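# Seat the orange-ringed plate on the block's pin

## Task

Place the plate with the orange ring so it lies flat on the block, fitted over the post, with the block's pin passing through the plate's pin hole (the one of its five small holes that differs from the other four). It must stay seated on its own, without the robot holding it; then open the gripper and move the arms away.

## Robot and tools

Robot: two arms, left_arm and right_arm, each ending in a parallel gripper. The fingers point along the gripper's own +z axis and close along its y axis. The reported end_effector_position sits between the finger pads when closed, roughly 2 cm short of the fingertips; closing pushes the tips about 10 mm further along +z.

Scene frame (used in results): origin on the table top midway between the arms, +z up, +x out over the table, left_arm on the +y side. The arm names do not tell you which side of an image something is on. Printed hand positions may be slightly off, especially at long reach.

Tool execute_actions, argument actions: a list holding at most one item, or empty. An empty list ({"actions": []}) just reports the state. An item with rows is an action: rows is a list of 1 to 15 rows, steps (1 to 15, default 15) is how many 1/30 s control steps it runs; each row lasts one step and the final row repeats if rows run out. An item with only steps (up to 300) is a wait, counted from the previous result, including your reply time. Optional pictures (true/false) controls whether camera images come back; by default they do. A refused call does nothing.

A row is always 14 numbers in [-1, 1], covering both arms: left_arm dx, dy, dz, rx, ry, rz, opening, then right_arm in the same order. dx..rz are an offset, expressed in that gripper's own axes, from the gripper's pose in the latest result showing it (or, before any such result and for later calls within the same reply, from where it is when the action begins). Every row counts from that same reference, not from the row before. Scale: 1.0 equals 0.6 m for position and 180 degrees for rotation; rx, ry, rz form a single rotation vector. Zero offsets are not a pause: they pull the arm back to the reference pose. To keep an arm still, send the offset back to where you want it in the first call of a reply and zeros afterwards. Opening is absolute: +1 fully open (0.084 m), -1 closed.

Tool move, arguments target and speed. target is one 14-number row laid out exactly as above (offsets from the same reference, opening absolute). Each gripper travels in a straight line toward its target, the two paths finishing together, lasting 0.5 to 10 s; longer paths are cut off at 10 s. speed is each path's top speed in m/s, 0.002 to 0.5, default 0.25; rotation is capped at twice that in rad/s. Openings are sent as the move begins. Paths ignore obstacles and the other arm; grippers may lag, drift, or overshoot the speed, mostly near full reach. Faster contact hits harder, and aiming farther past a contact presses harder. The result adds a "move:" line giving how it ended (done, off_target, moving, held, fault...) and which limits applied, plus each gripper's distance from its target. paced means the sent pose was clipped; held means a safety check blocked steps, after which the arm may jump faster than speed.

Tool wait, argument seconds (0 to 10): lets time pass with no new command. Tool zoom_image, arguments camera (cam_head_left, cam_head_right, cam_left_wrist, cam_right_wrist; all 672x504) and region [x0, y0, x1, y1] in pixels from the top-left, no larger than 504 by 504: returns a closer look at the latest image. Tool finished_scene, argument scene: the number of the current scene; it ends and grades that scene and cannot be reversed. Replying without any tool call ends everything.

Control details: each step the commanded pose is clipped to within 70 mm and 16 degrees of the measured pose, then reached by damped inverse kinematics, position taking priority over orientation. After an action the arm continues only to its last clipped pose, so for far targets check the result and send the remainder. Results with nothing held back show a "Hand target" line per arm. "pose unreachable" means the clearance check altered or blocked that arm's command; HELD marks steps where that happened. Joint speed is limited to 3.14 rad/s; elbows stop just short of straight.

Result lines: per-arm position (m), quaternion wxyz, linear and angular velocities, and grip_measured (finger opening, same scale as the command). To hold something, command an opening well below grip_measured; the bigger the gap, the harder the squeeze (about 24 N per pad max). A fast close can squeeze harder. Returning the read grip_measured gives a light hold on parts up to about 6 cm wide.

Things to avoid: dropping the plate or knocking anything off the table; letting the arms collide or push on each other; slamming or pressing hard. If a joint's contact torque hits its load limit (waist and shoulder 44.5, elbow and forearm roll 26.7, wrist pitch and wrist roll 17.8 N m, held weight included), that arm backs off, freezes 10 s and drops the rest of the call. Holding loads heats motors: a MOTOR HOT line appears from 65 °C, and at 80 °C the arm is braked (OVER-TEMPERATURE FAULT) until cool. Brief external tugs on a held part or pushes on loose items may occur. Time spent thinking lets the simulation keep running. Finish by opening the gripper and lifting clear so the plate stays seated unaided.

Each tool is called after "Request:" as name(argument=value, ...) on one line, values as JSON.

## Session

Request:
execute_actions(actions=[])

Scene clock: 0.00 s of 5100.00 s.
left_arm: end_effector_position=(+0.2697, +0.1118, +0.2510) grip_measured=+1.00 end_effector_quat_wxyz=(-0.346, +0.479, +0.778, +0.214) end_effector_velocity=(+0.001, +0.000, +0.000) end_effector_angular_velocity=(-0.000, -0.002, +0.001) | right_arm: end_effector_position=(+0.0602, -0.5967, +0.3296) grip_measured=+1.00 end_effector_quat_wxyz=(+0.714, -0.577, +0.391, +0.066) end_effector_velocity=(+0.001, -0.000, +0.000) end_effector_angular_velocity=(-0.001, -0.003, -0.002)
Joint positions: left_arm=[-0.769  0.388 -1.634  0.173  2.067 -2.924  0.084] | right_arm=[-1.808  0.077 -0.981  0.348  2.474 -0.61   0.084]
Joint velocities: left_arm=[ 0.001 -0.    -0.     0.001 -0.001 -0.001  0.   ] | right_arm=[ 0.     0.    -0.     0.003  0.001 -0.    -0.   ]
Hand target (left_arm): +0.270, +0.112, +0.251; -0.346, +0.479, +0.778, +0.214
Hand target (right_arm): +0.060, -0.597, +0.330; +0.714, -0.577, +0.391, +0.066

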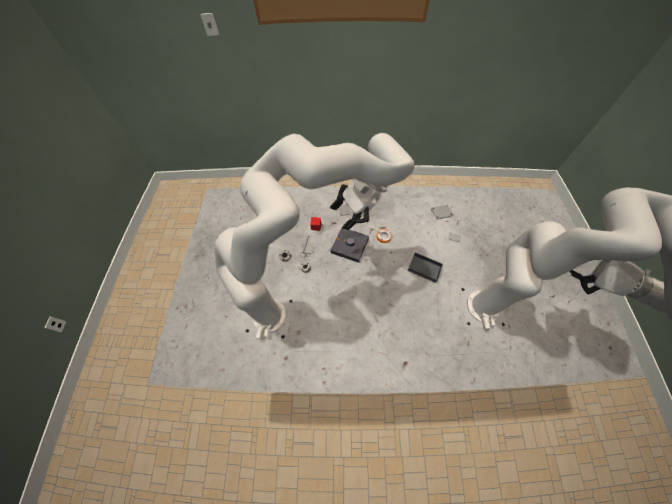

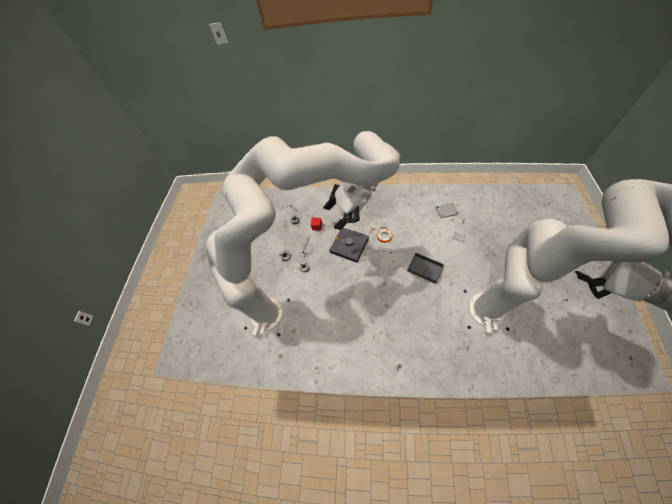

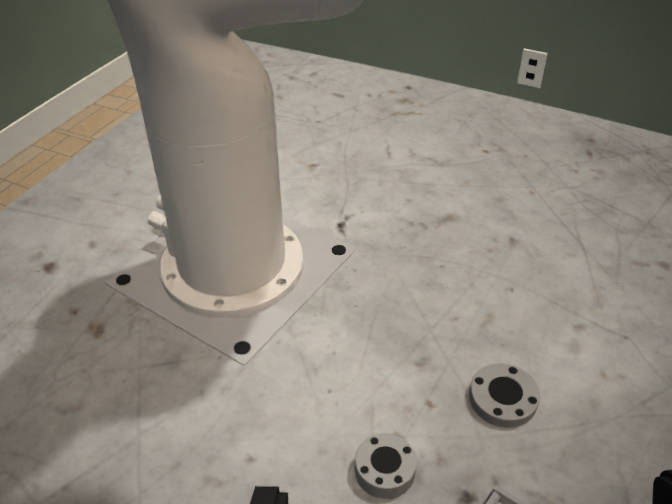

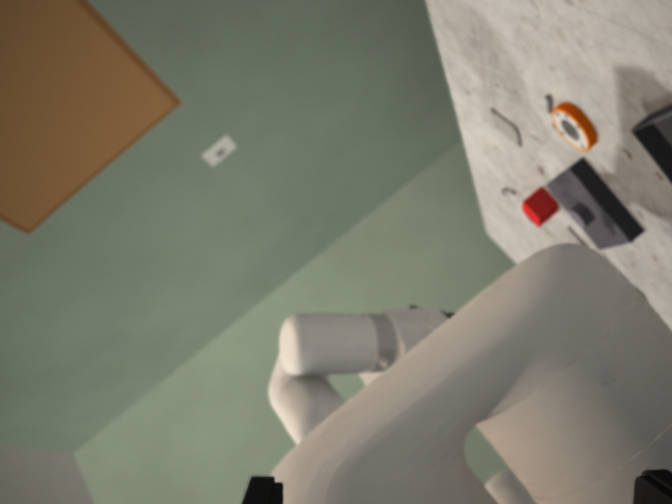

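Request:
zoom_image(camera="cam_head_left", region=[260, 180, 480, 345])

Region (260, 180, 480, 345) of cam_head_left's 672x504 image, scaled by 2.291, with more detail than that image has; it fills the top 378 rows of this view, and the rest is white.

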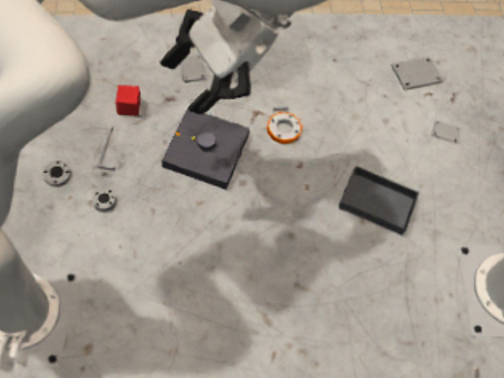

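Request:
move(target=[0.0075,-0.1345,-0.1166,-0.269,-0.166,0.604,1,0,0,0,0,0,0,1])

Scene clock: 21.13 s of 5100.00 s.
left_arm: end_effector_position=(+0.2195, +0.0318, +0.3003) grip_measured=+1.00 end_effector_quat_wxyz=(-0.001, +1.000, -0.000, +0.002) end_effector_velocity=(-0.000, -0.001, +0.001) end_effector_angular_velocity=(-0.006, +0.002, -0.010) | right_arm: end_effector_position=(+0.0602, -0.5967, +0.3296) grip_measured=+1.00 end_effector_quat_wxyz=(+0.714, -0.577, +0.391, +0.066) end_effector_velocity=(-0.000, +0.000, -0.000) end_effector_angular_velocity=(+0.001, +0.001, -0.001)
Joint positions: left_arm=[-0.881 -0.247 -1.089  0.005  1.336 -1.015  0.084] | right_arm=[-1.808  0.077 -0.981  0.348  2.474 -0.61   0.084]
Joint velocities: left_arm=[ 0.001 -0.002 -0.    -0.005 -0.002  0.012 -0.   ] | right_arm=[-0.001  0.     0.    -0.001 -0.     0.001 -0.   ]
Hand target (left_arm): +0.220, +0.032, +0.300; -0.001, +1.000, -0.001, +0.002
Hand target (right_arm): +0.060, -0.597, +0.330; +0.714, -0.577, +0.391, +0.066
Off the commanded pose (left_arm): 0.001 m, 0 deg.
Off the commanded pose (right_arm): 0.000 m, 0 deg.
After step 90, 13.40 s passed at rest.
move: done

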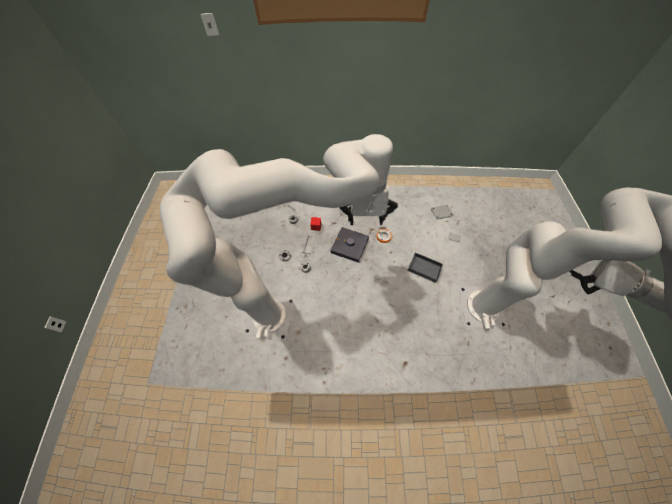

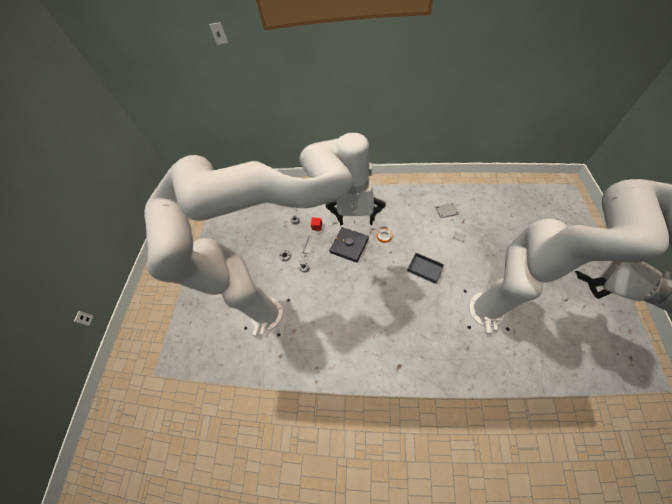

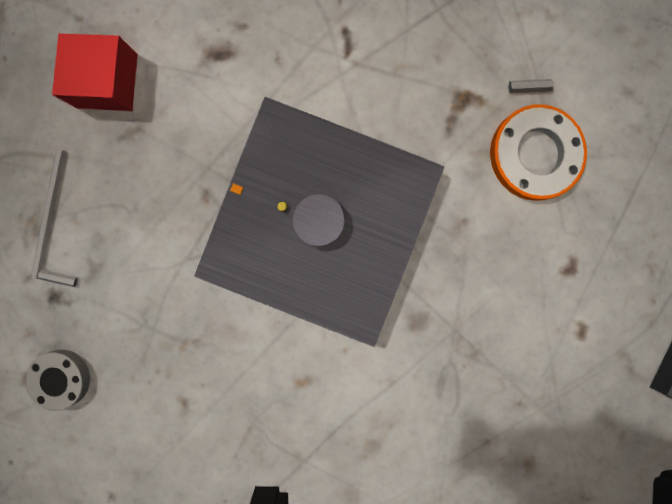

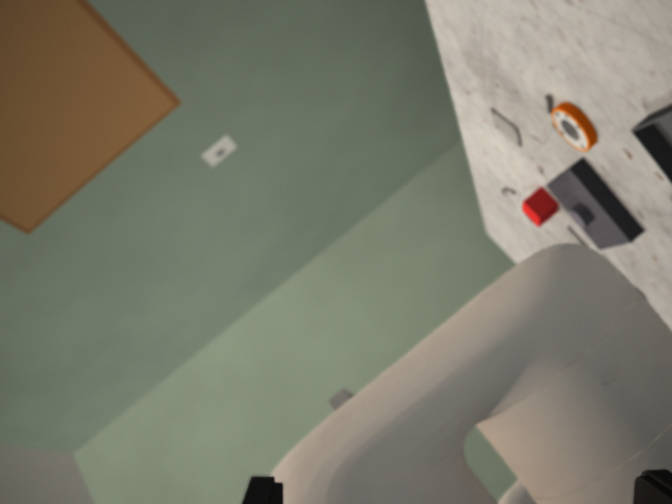

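Request:
zoom_image(camera="cam_left_wrist", region=[180, 60, 620, 360])

Region (180, 60, 620, 360) of cam_left_wrist's 672x504 image, scaled by 1.145, with more detail than that image has; it fills the top 344 rows of this view, and the rest is white.

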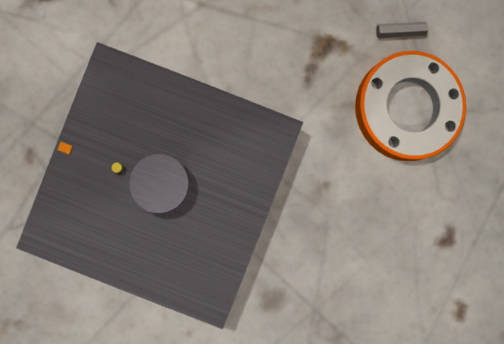

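Request:
move(target=[0.2225,0.1763,0.30,0,0,0.194,1,0,0,0,0,0,0,1])

Scene clock: 53.33 s of 5100.00 s.
left_arm: end_effector_position=(+0.3542, -0.0734, +0.1216) grip_measured=+1.00 end_effector_quat_wxyz=(-0.001, +0.954, -0.300, +0.002) end_effector_velocity=(+0.000, +0.001, -0.004) end_effector_angular_velocity=(+0.005, +0.005, -0.002) | right_arm: end_effector_position=(+0.0602, -0.5967, +0.3296) grip_measured=+1.00 end_effector_quat_wxyz=(+0.714, -0.577, +0.391, +0.066) end_effector_velocity=(-0.000, +0.000, +0.000) end_effector_angular_velocity=(+0.001, -0.001, -0.001)
Joint positions: left_arm=[-0.778  0.441 -1.415  0.006  0.972 -0.305  0.084] | right_arm=[-1.808  0.077 -0.981  0.348  2.474 -0.61   0.084]
Joint velocities: left_arm=[ 0.002  0.009 -0.003 -0.002  0.001  0.005 -0.   ] | right_arm=[-0.001  0.     0.     0.001  0.001  0.    -0.   ]
Hand target (left_arm): +0.354, -0.073, +0.121; -0.002, +0.954, -0.300, +0.002
Hand target (right_arm): +0.060, -0.597, +0.330; +0.714, -0.577, +0.391, +0.066
Off the commanded pose (left_arm): 0.001 m, 0 deg.
Off the commanded pose (right_arm): 0.000 m, 0 deg.
After step 90, 27.43 s passed at rest.
move: done

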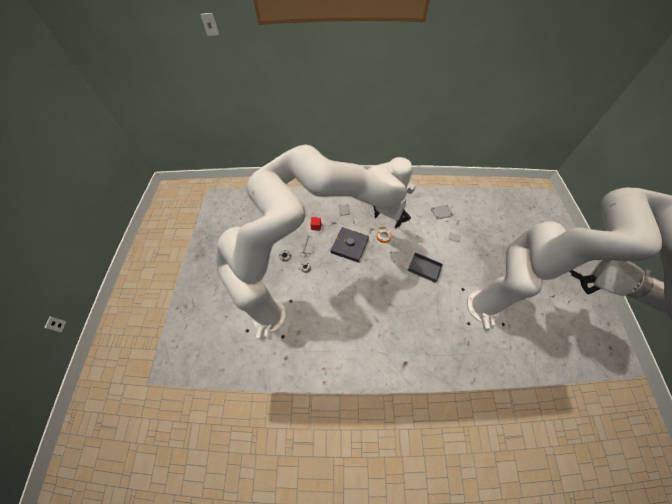

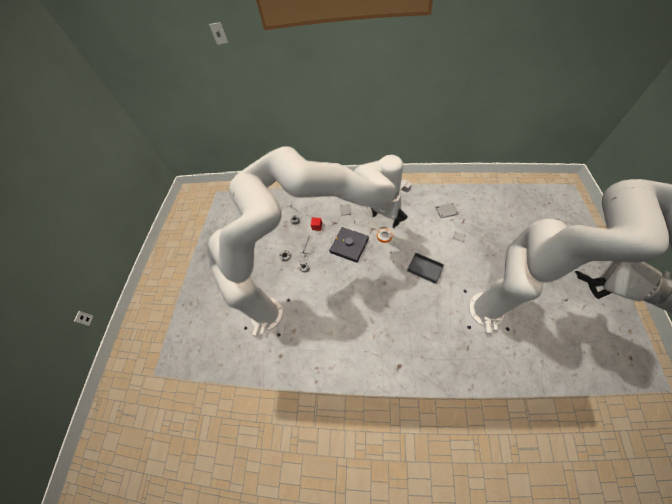

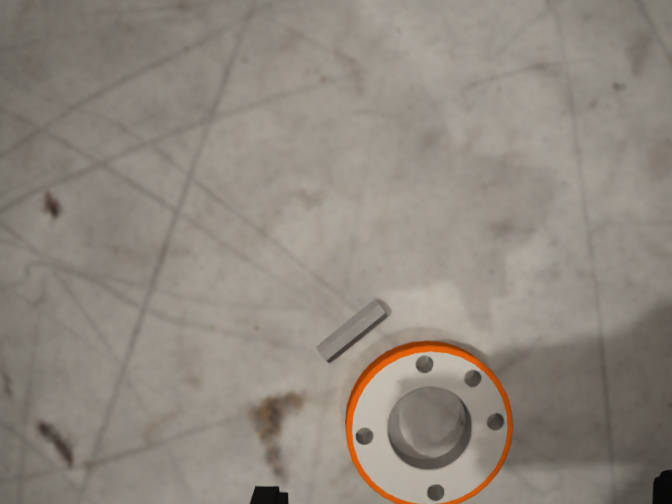

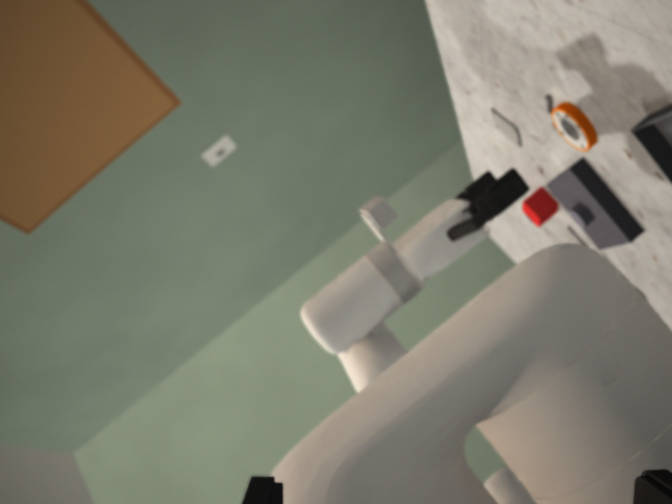

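Request:
move(target=[-0.0097,0.0073,0.1193,0,0,0,1,0,0,0,0,0,0,1], speed=0.15)

Scene clock: 69.60 s of 5100.00 s.
left_arm: end_effector_position=(+0.3477, -0.0739, +0.0508) grip_measured=+1.00 end_effector_quat_wxyz=(-0.001, +0.954, -0.300, +0.003) end_effector_velocity=(-0.003, +0.003, -0.006) end_effector_angular_velocity=(+0.009, +0.006, -0.001) | right_arm: end_effector_position=(+0.0602, -0.5967, +0.3296) grip_measured=+1.00 end_effector_quat_wxyz=(+0.714, -0.577, +0.391, +0.066) end_effector_velocity=(-0.000, +0.000, +0.000) end_effector_angular_velocity=(+0.000, -0.001, +0.000)
Joint positions: left_arm=[-0.787  0.54  -1.345  0.007  0.802 -0.316  0.084] | right_arm=[-1.808  0.077 -0.981  0.348  2.474 -0.61   0.084]
Joint velocities: left_arm=[-0.001  0.007  0.007  0.001 -0.004 -0.001 -0.   ] | right_arm=[ 0.     0.     0.    -0.     0.    -0.001  0.   ]
Hand target (left_arm): +0.347, -0.074, +0.050; -0.002, +0.954, -0.300, +0.002
Hand target (right_arm): +0.060, -0.597, +0.330; +0.714, -0.577, +0.391, +0.066
Off the commanded pose (left_arm): 0.001 m, 0 deg.
Off the commanded pose (right_arm): 0.000 m, 0 deg.
After step 90, 12.33 s passed at rest.
move: done

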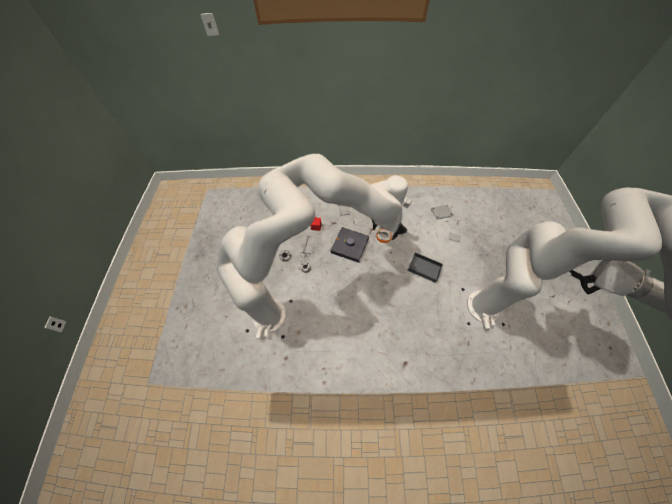

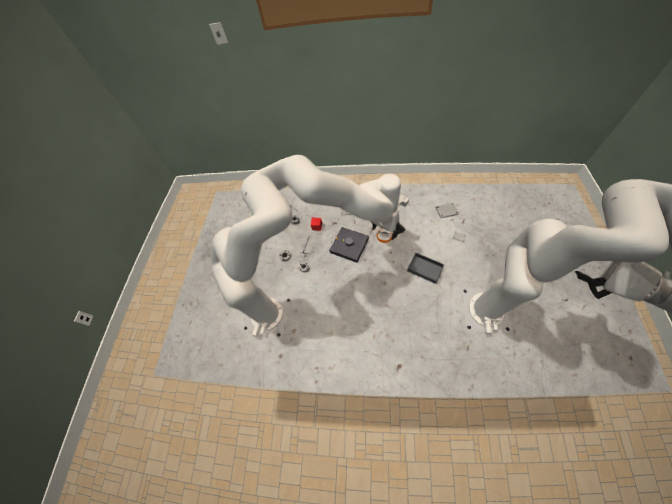

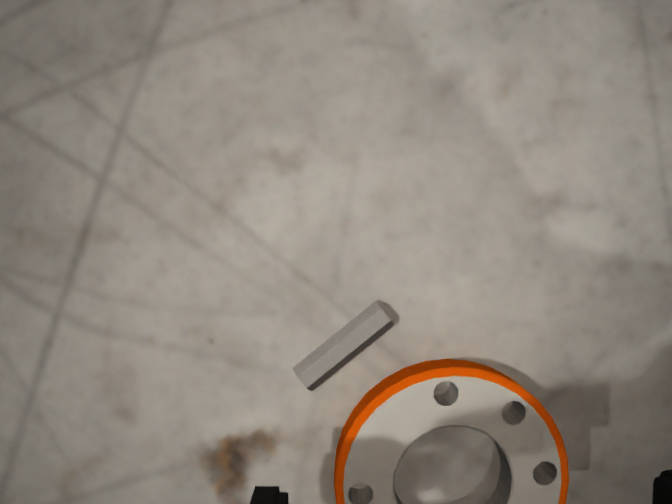

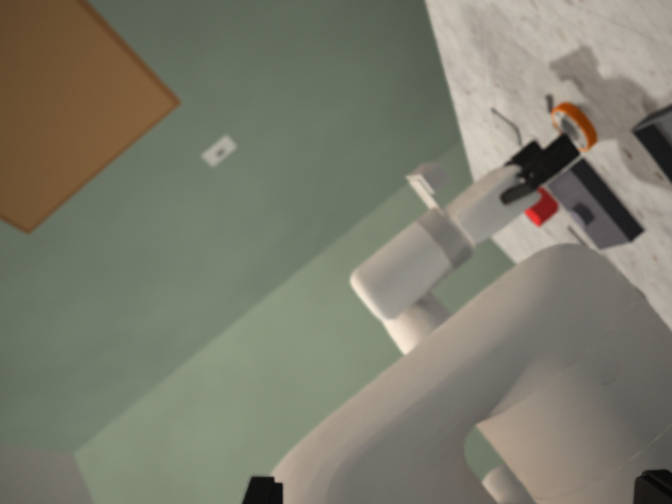

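Request:
zoom_image(camera="cam_right_wrist", region=[470, 70, 650, 220])

Request:
zoom_image(camera="cam_head_right", region=[330, 190, 430, 270])

Region (470, 70, 650, 220) of cam_right_wrist's 672x504 image, scaled by 2.800, with more detail than that image has.

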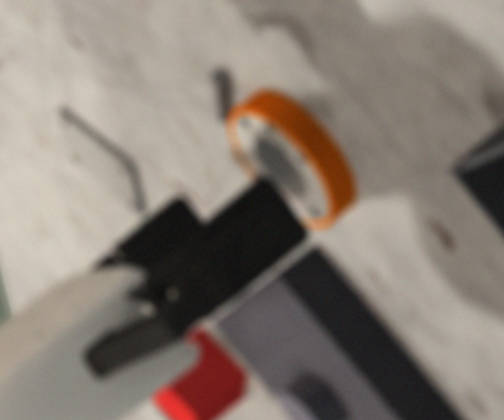

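Region (330, 190, 430, 270) of cam_head_right's 672x504 image, scaled by 5.040, with more detail than that image has; it fills the top 403 rows of this view, and the rest is white.

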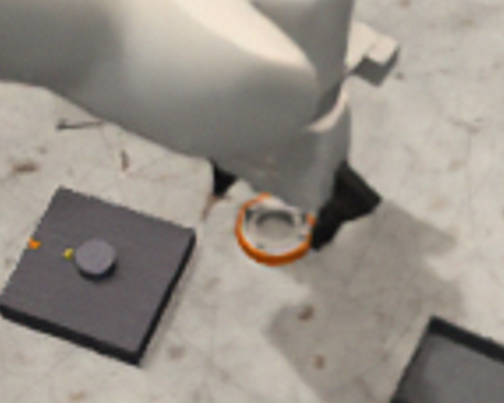

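Request:
move(target=[-0.001,0,0.0497,0,0,0,1,0,0,0,0,0,0,1], speed=0.05)

Request:
move(target=[0,0,0,0,0,0,0.1,0,0,0,0,0,0,1], speed=0.05)

Scene clock: 80.27 s of 5100.00 s.
left_arm: end_effector_position=(+0.3475, -0.0737, +0.0214) grip_measured=+1.00 end_effector_quat_wxyz=(-0.001, +0.954, -0.300, +0.003) end_effector_velocity=(+0.002, -0.002, +0.001) end_effector_angular_velocity=(-0.006, -0.004, +0.000) | right_arm: end_effector_position=(+0.0602, -0.5967, +0.3296) grip_measured=+1.00 end_effector_quat_wxyz=(+0.714, -0.577, +0.391, +0.066) end_effector_velocity=(-0.000, +0.000, +0.000) end_effector_angular_velocity=(+0.001, -0.001, -0.000)
Joint positions: left_arm=[-0.787  0.595 -1.337  0.008  0.739 -0.317  0.084] | right_arm=[-1.808  0.077 -0.981  0.348  2.474 -0.61   0.084]
Joint velocities: left_arm=[ 0.     0.001 -0.003 -0.    -0.006  0.     0.   ] | right_arm=[-0. -0.  0.  0.  0. -0.  0.]
Hand target (left_arm): +0.347, -0.074, +0.021; -0.001, +0.954, -0.300, +0.003
Hand target (right_arm): +0.060, -0.597, +0.330; +0.714, -0.577, +0.391, +0.066
Off the commanded pose (left_arm): 0.000 m, 0 deg.
Off the commanded pose (right_arm): 0.000 m, 0 deg.
After step 90, 6.77 s passed at rest.
move: done

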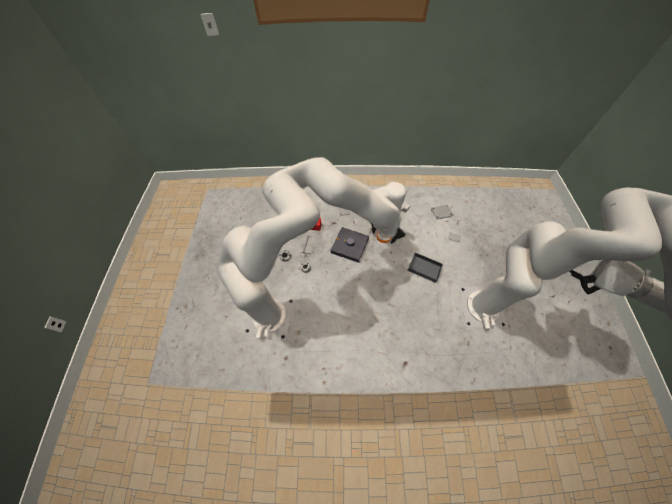

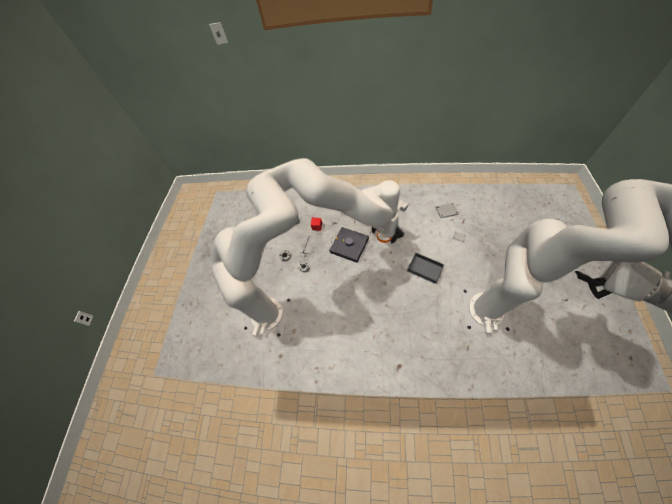

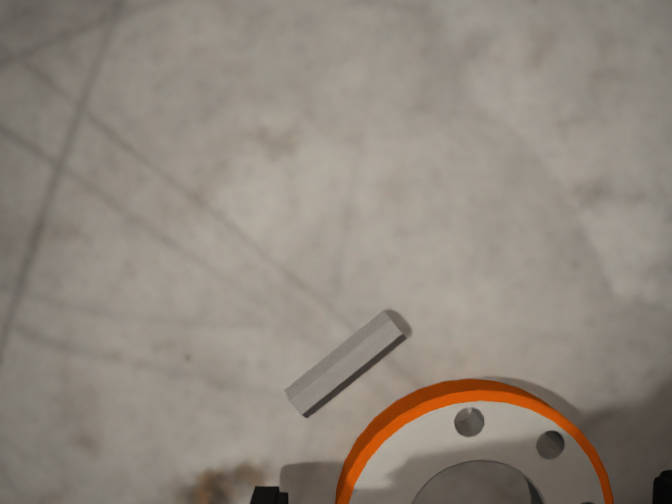

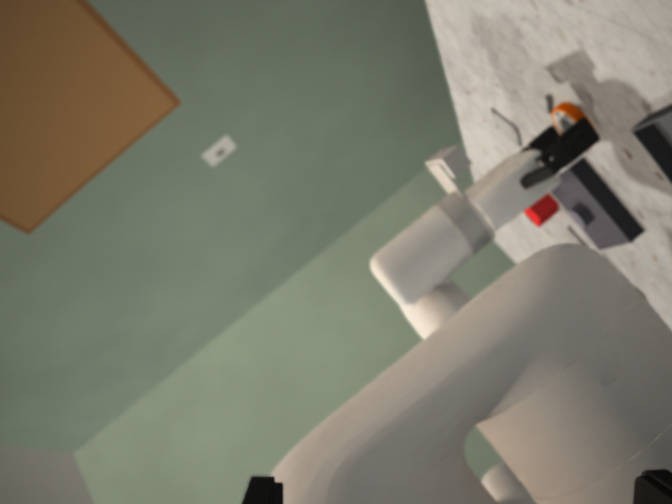

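Scene clock: 80.77 s of 5100.00 s.
left_arm: end_effector_position=(+0.3476, -0.0738, +0.0216) grip_measured=+0.45 end_effector_quat_wxyz=(-0.001, +0.954, -0.300, +0.003) end_effector_velocity=(+0.000, +0.000, +0.000) end_effector_angular_velocity=(-0.000, -0.000, -0.000) | right_arm: end_effector_position=(+0.0602, -0.5967, +0.3296) grip_measured=+1.00 end_effector_quat_wxyz=(+0.714, -0.577, +0.391, +0.066) end_effector_velocity=(+0.000, -0.000, -0.000) end_effector_angular_velocity=(-0.001, -0.000, +0.000)
Joint positions: left_arm=[-0.787  0.595 -1.337  0.008  0.738 -0.317  0.063] | right_arm=[-1.808  0.077 -0.981  0.348  2.474 -0.61   0.084]
Joint velocities: left_arm=[ 0.001  0.    -0.     0.    -0.     0.001  0.   ] | right_arm=[ 0.002  0.    -0.     0.001 -0.001  0.    -0.   ]
Hand target (left_arm): +0.347, -0.074, +0.021; -0.001, +0.954, -0.300, +0.003
Hand target (right_arm): +0.060, -0.597, +0.330; +0.714, -0.577, +0.391, +0.066
Off the commanded pose (left_arm): 0.000 m, 0 deg.
Off the commanded pose (right_arm): 0.000 m, 0 deg.
move: done

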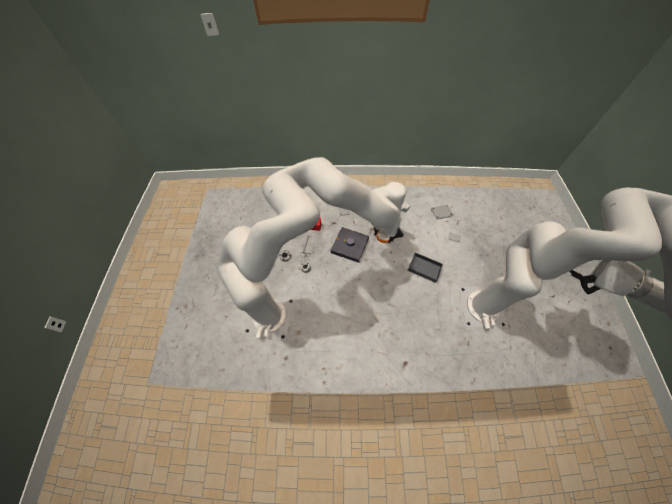

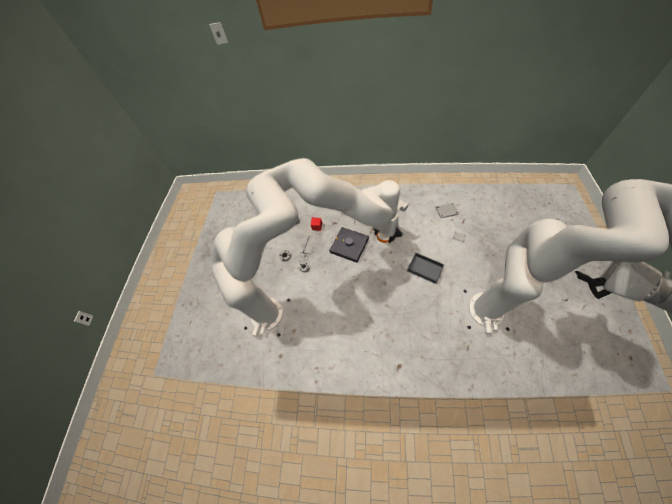

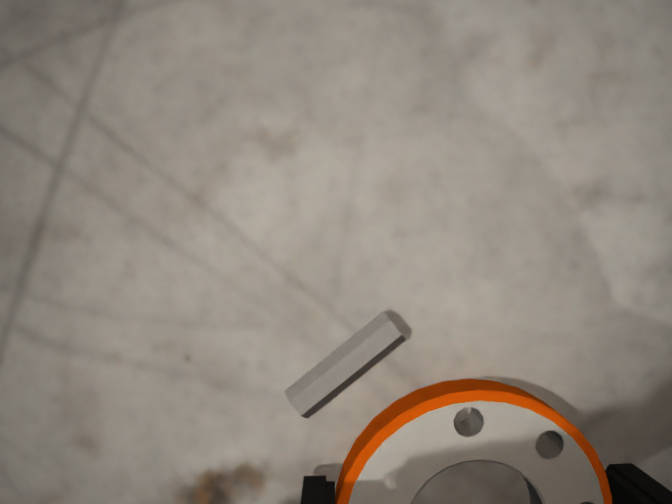

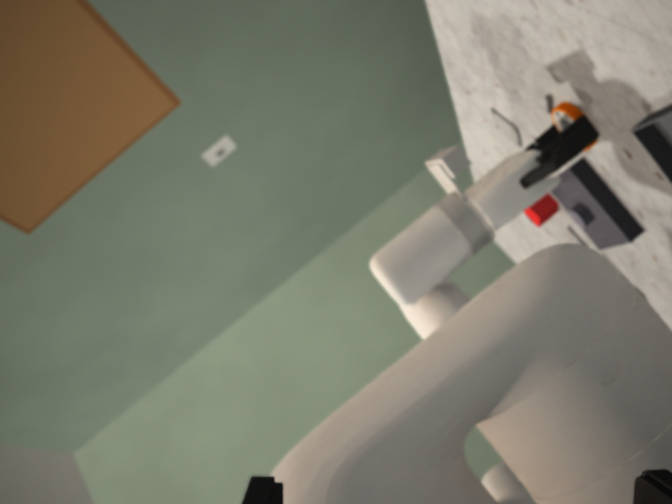

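Request:
move(target=[0,0,0.0065,0,0,0,0.65,0,0,0,0,0,0,1], speed=0.02)

Request:
move(target=[0,0,0,0,0,0,-0.3,0,0,0,0,0,0,1], speed=0.05)

Scene clock: 85.80 s of 5100.00 s.
left_arm: end_effector_position=(+0.3476, -0.0738, +0.0177) grip_measured=+0.65 end_effector_quat_wxyz=(-0.001, +0.954, -0.300, +0.003) end_effector_velocity=(+0.001, -0.000, +0.001) end_effector_angular_velocity=(-0.001, -0.002, -0.001) | right_arm: end_effector_position=(+0.0602, -0.5967, +0.3296) grip_measured=+1.00 end_effector_quat_wxyz=(+0.714, -0.577, +0.391, +0.066) end_effector_velocity=(-0.000, -0.000, +0.000) end_effector_angular_velocity=(-0.000, -0.000, -0.001)
Joint positions: left_arm=[-0.787  0.603 -1.337  0.008  0.731 -0.317  0.071] | right_arm=[-1.808  0.077 -0.981  0.348  2.474 -0.61   0.084]
Joint velocities: left_arm=[ 0.001 -0.    -0.002  0.002 -0.     0.001 -0.   ] | right_arm=[-0.  0. -0.  0.  0. -0.  0.]
Hand target (left_arm): +0.348, -0.074, +0.018; -0.001, +0.954, -0.300, +0.003
Hand target (right_arm): +0.060, -0.597, +0.330; +0.714, -0.577, +0.391, +0.066
Off the commanded pose (left_arm): 0.000 m, 0 deg.
Off the commanded pose (right_arm): 0.000 m, 0 deg.
After step 90, 1.33 s passed at rest.
move: done

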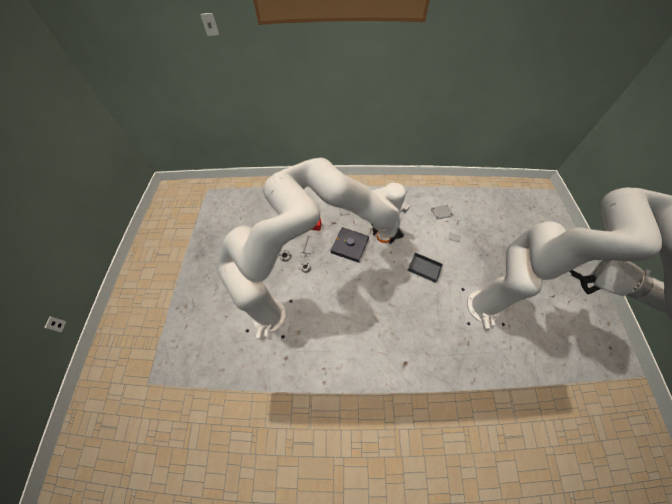

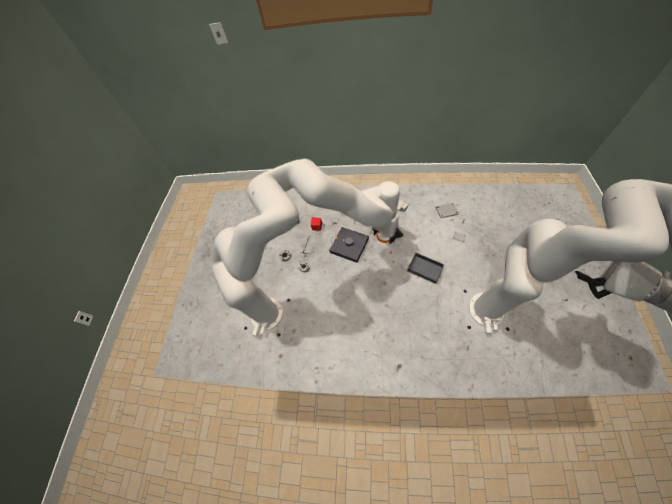

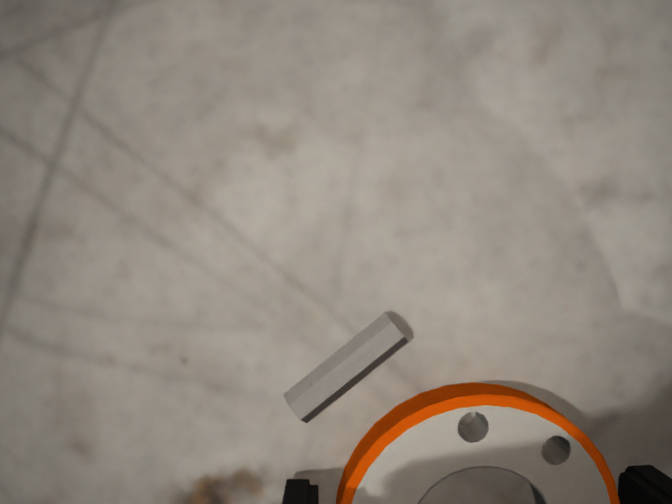

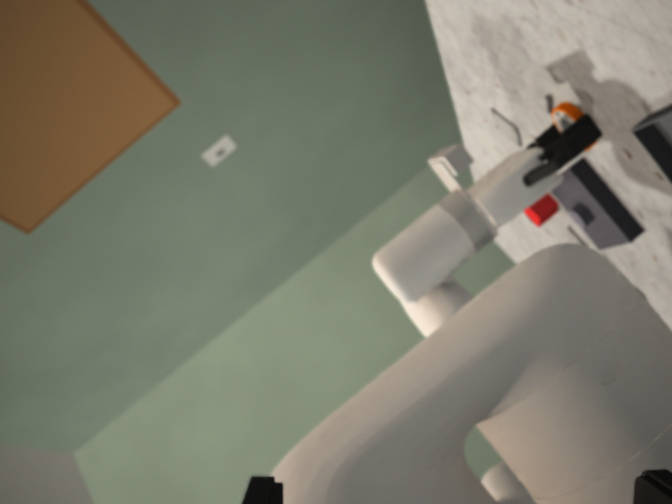

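Scene clock: 86.30 s of 5100.00 s.
left_arm: end_effector_position=(+0.3478, -0.0740, +0.0181) grip_measured=+0.45 end_effector_quat_wxyz=(-0.001, +0.954, -0.300, +0.004) end_effector_velocity=(-0.000, -0.000, -0.000) end_effector_angular_velocity=(-0.000, +0.001, +0.001) | right_arm: end_effector_position=(+0.0602, -0.5967, +0.3296) grip_measured=+1.00 end_effector_quat_wxyz=(+0.714, -0.577, +0.391, +0.066) end_effector_velocity=(-0.000, +0.000, +0.000) end_effector_angular_velocity=(+0.000, -0.001, -0.000)
Joint positions: left_arm=[-0.787  0.602 -1.338  0.008  0.731 -0.317  0.063] | right_arm=[-1.808  0.077 -0.981  0.348  2.474 -0.61   0.084]
Joint velocities: left_arm=[-0.     0.001 -0.001 -0.001 -0.     0.     0.   ] | right_arm=[-0.  0.  0.  0.  0. -0.  0.]
Hand target (left_arm): +0.348, -0.074, +0.018; -0.001, +0.954, -0.300, +0.003
Hand target (right_arm): +0.060, -0.597, +0.330; +0.714, -0.577, +0.391, +0.066
Off the commanded pose (left_arm): 0.000 m, 0 deg.
Off the commanded pose (right_arm): 0.000 m, 0 deg.
move: done

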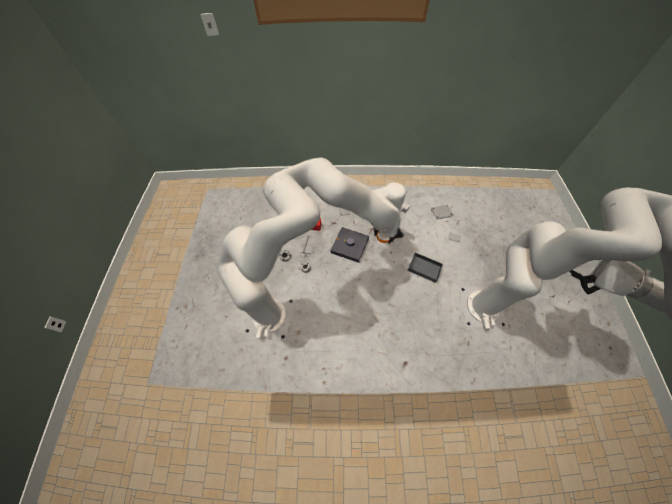

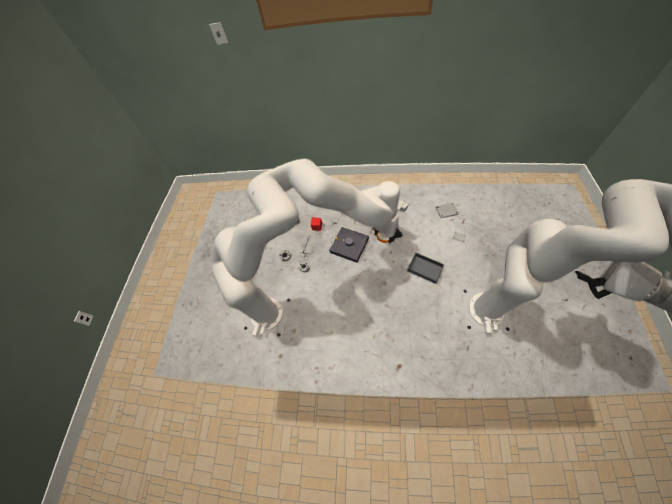

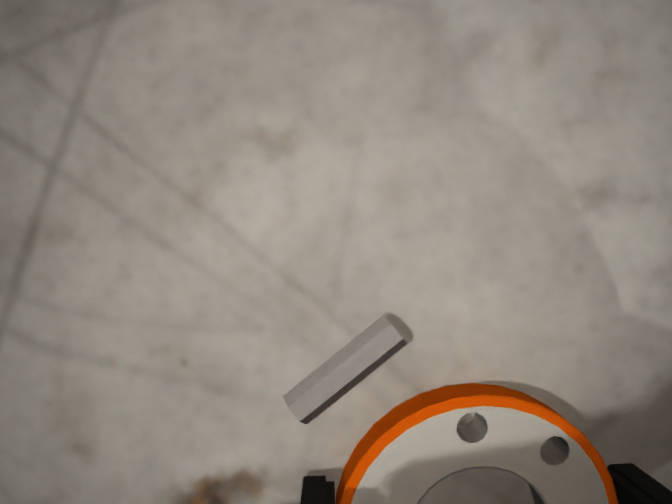

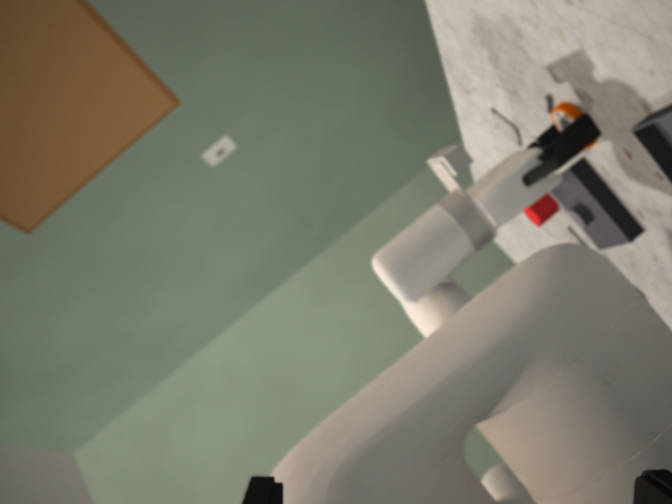

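Request:
move(target=[0,0,-0.105,0,0,0,-0.3,0,0,0,0,0,0,1], speed=0.12)

Request:
move(target=[-0.12,-0.091,0,0,0,-0.795,-0.3,0,0,0,0,0,0,1], speed=0.35)

Scene clock: 106.43 s of 5100.00 s.
left_arm: end_effector_position=(+0.3470, -0.0736, +0.0801) grip_measured=+0.45 end_effector_quat_wxyz=(-0.001, +0.954, -0.300, +0.003) end_effector_velocity=(+0.002, -0.001, +0.005) end_effector_angular_velocity=(-0.005, -0.004, +0.001) | right_arm: end_effector_position=(+0.0602, -0.5967, +0.3296) grip_measured=+1.00 end_effector_quat_wxyz=(+0.714, -0.577, +0.391, +0.066) end_effector_velocity=(-0.000, +0.000, -0.000) end_effector_angular_velocity=(-0.001, +0.000, -0.000)
Joint positions: left_arm=[-0.788  0.487 -1.356  0.007  0.865 -0.317  0.063] | right_arm=[-1.808  0.077 -0.981  0.348  2.474 -0.61   0.084]
Joint velocities: left_arm=[ 0.001 -0.006 -0.005  0.     0.005 -0.    -0.   ] | right_arm=[-0.001 -0.     0.    -0.001 -0.001 -0.001  0.   ]
Hand target (left_arm): +0.347, -0.074, +0.081; -0.001, +0.954, -0.300, +0.003
Hand target (right_arm): +0.060, -0.597, +0.330; +0.714, -0.577, +0.391, +0.066
Off the commanded pose (left_arm): 0.001 m, 0 deg.
Off the commanded pose (right_arm): 0.000 m, 0 deg.
After step 90, 16.20 s passed at rest.
move: done

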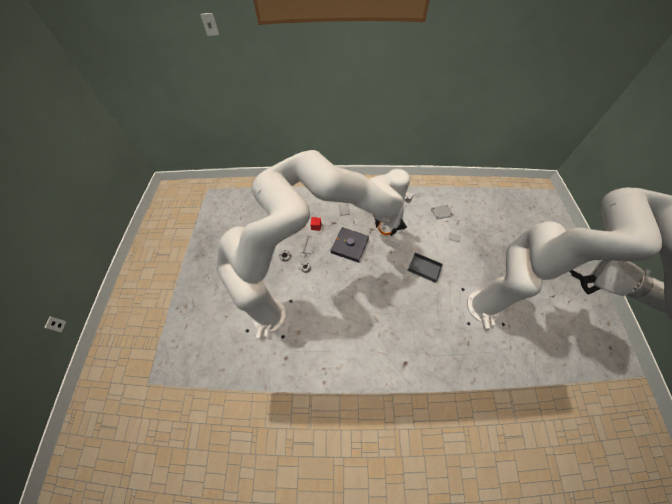

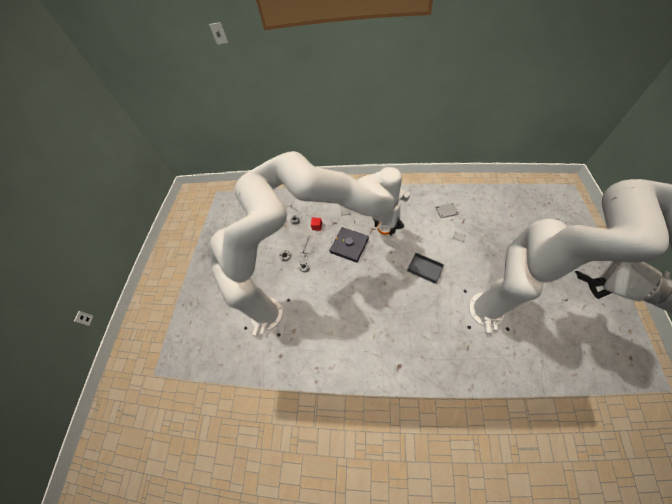

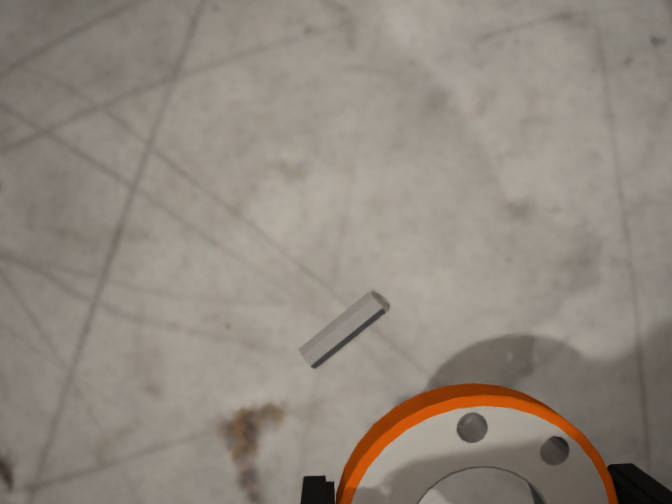

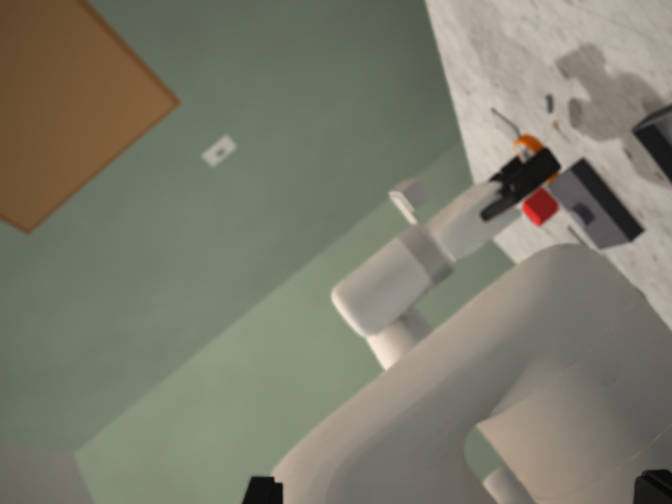

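Scene clock: 110.53 s of 5100.00 s.
left_arm: end_effector_position=(+0.3190, +0.0123, +0.0799) grip_measured=+0.45 end_effector_quat_wxyz=(+0.002, +0.587, +0.810, +0.002) end_effector_velocity=(-0.000, +0.001, -0.000) end_effector_angular_velocity=(+0.001, -0.001, +0.009) | right_arm: end_effector_position=(+0.0602, -0.5967, +0.3296) grip_measured=+1.00 end_effector_quat_wxyz=(+0.714, -0.577, +0.391, +0.066) end_effector_velocity=(+0.000, -0.000, -0.000) end_effector_angular_velocity=(+0.000, -0.000, -0.001)
Joint positions: left_arm=[-0.727  0.237 -0.98   0.007  0.739 -2.753  0.063] | right_arm=[-1.808  0.077 -0.981  0.348  2.474 -0.61   0.084]
Joint velocities: left_arm=[ 0.    -0.002  0.003  0.002 -0.001 -0.011  0.   ] | right_arm=[-0.     0.     0.     0.001 -0.    -0.    -0.   ]
Hand target (left_arm): +0.319, +0.012, +0.080; +0.002, +0.586, +0.810, +0.002
Hand target (right_arm): +0.060, -0.597, +0.330; +0.714, -0.577, +0.391, +0.066
Off the commanded pose (left_arm): 0.000 m, 0 deg.
Off the commanded pose (right_arm): 0.000 m, 0 deg.
move: done

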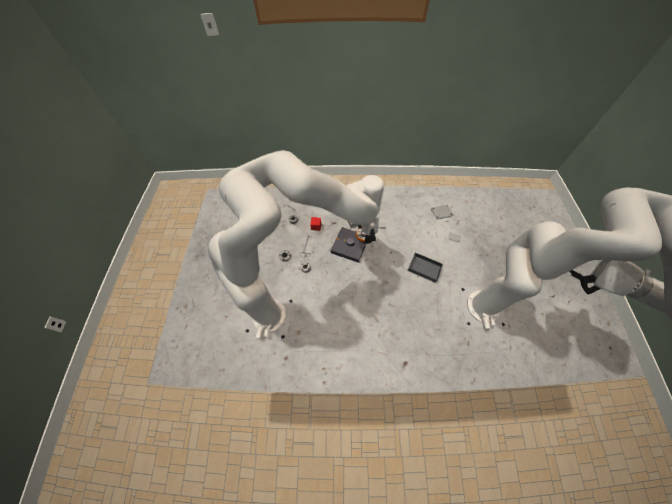

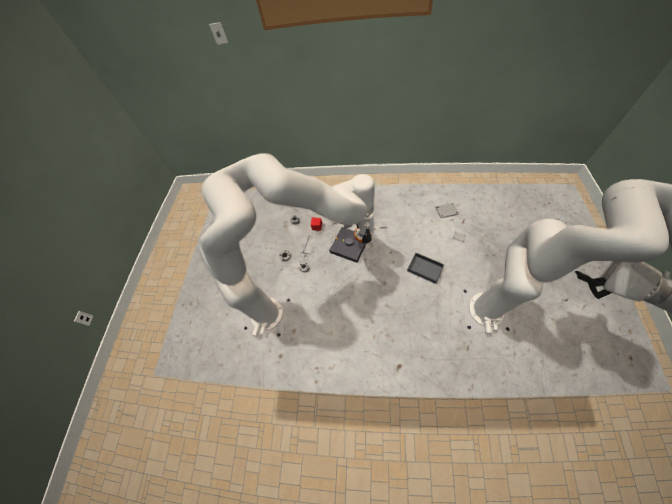

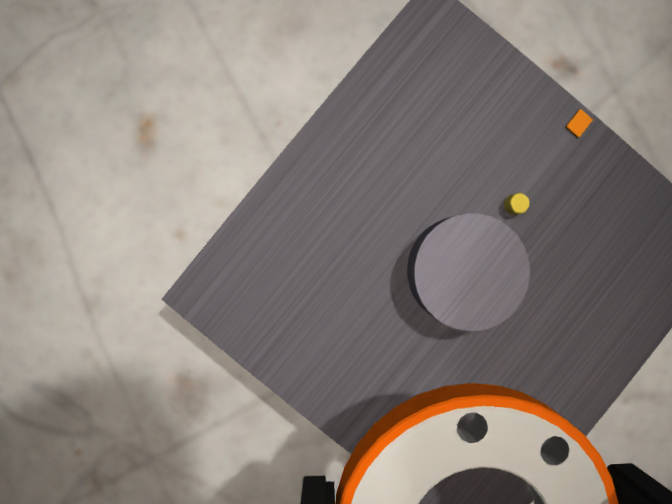

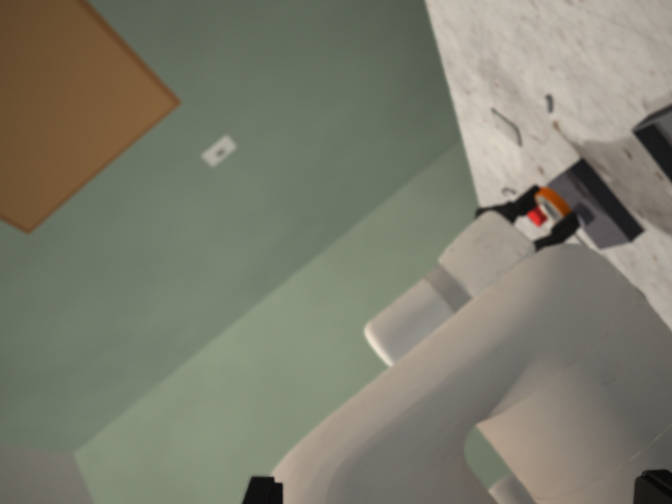

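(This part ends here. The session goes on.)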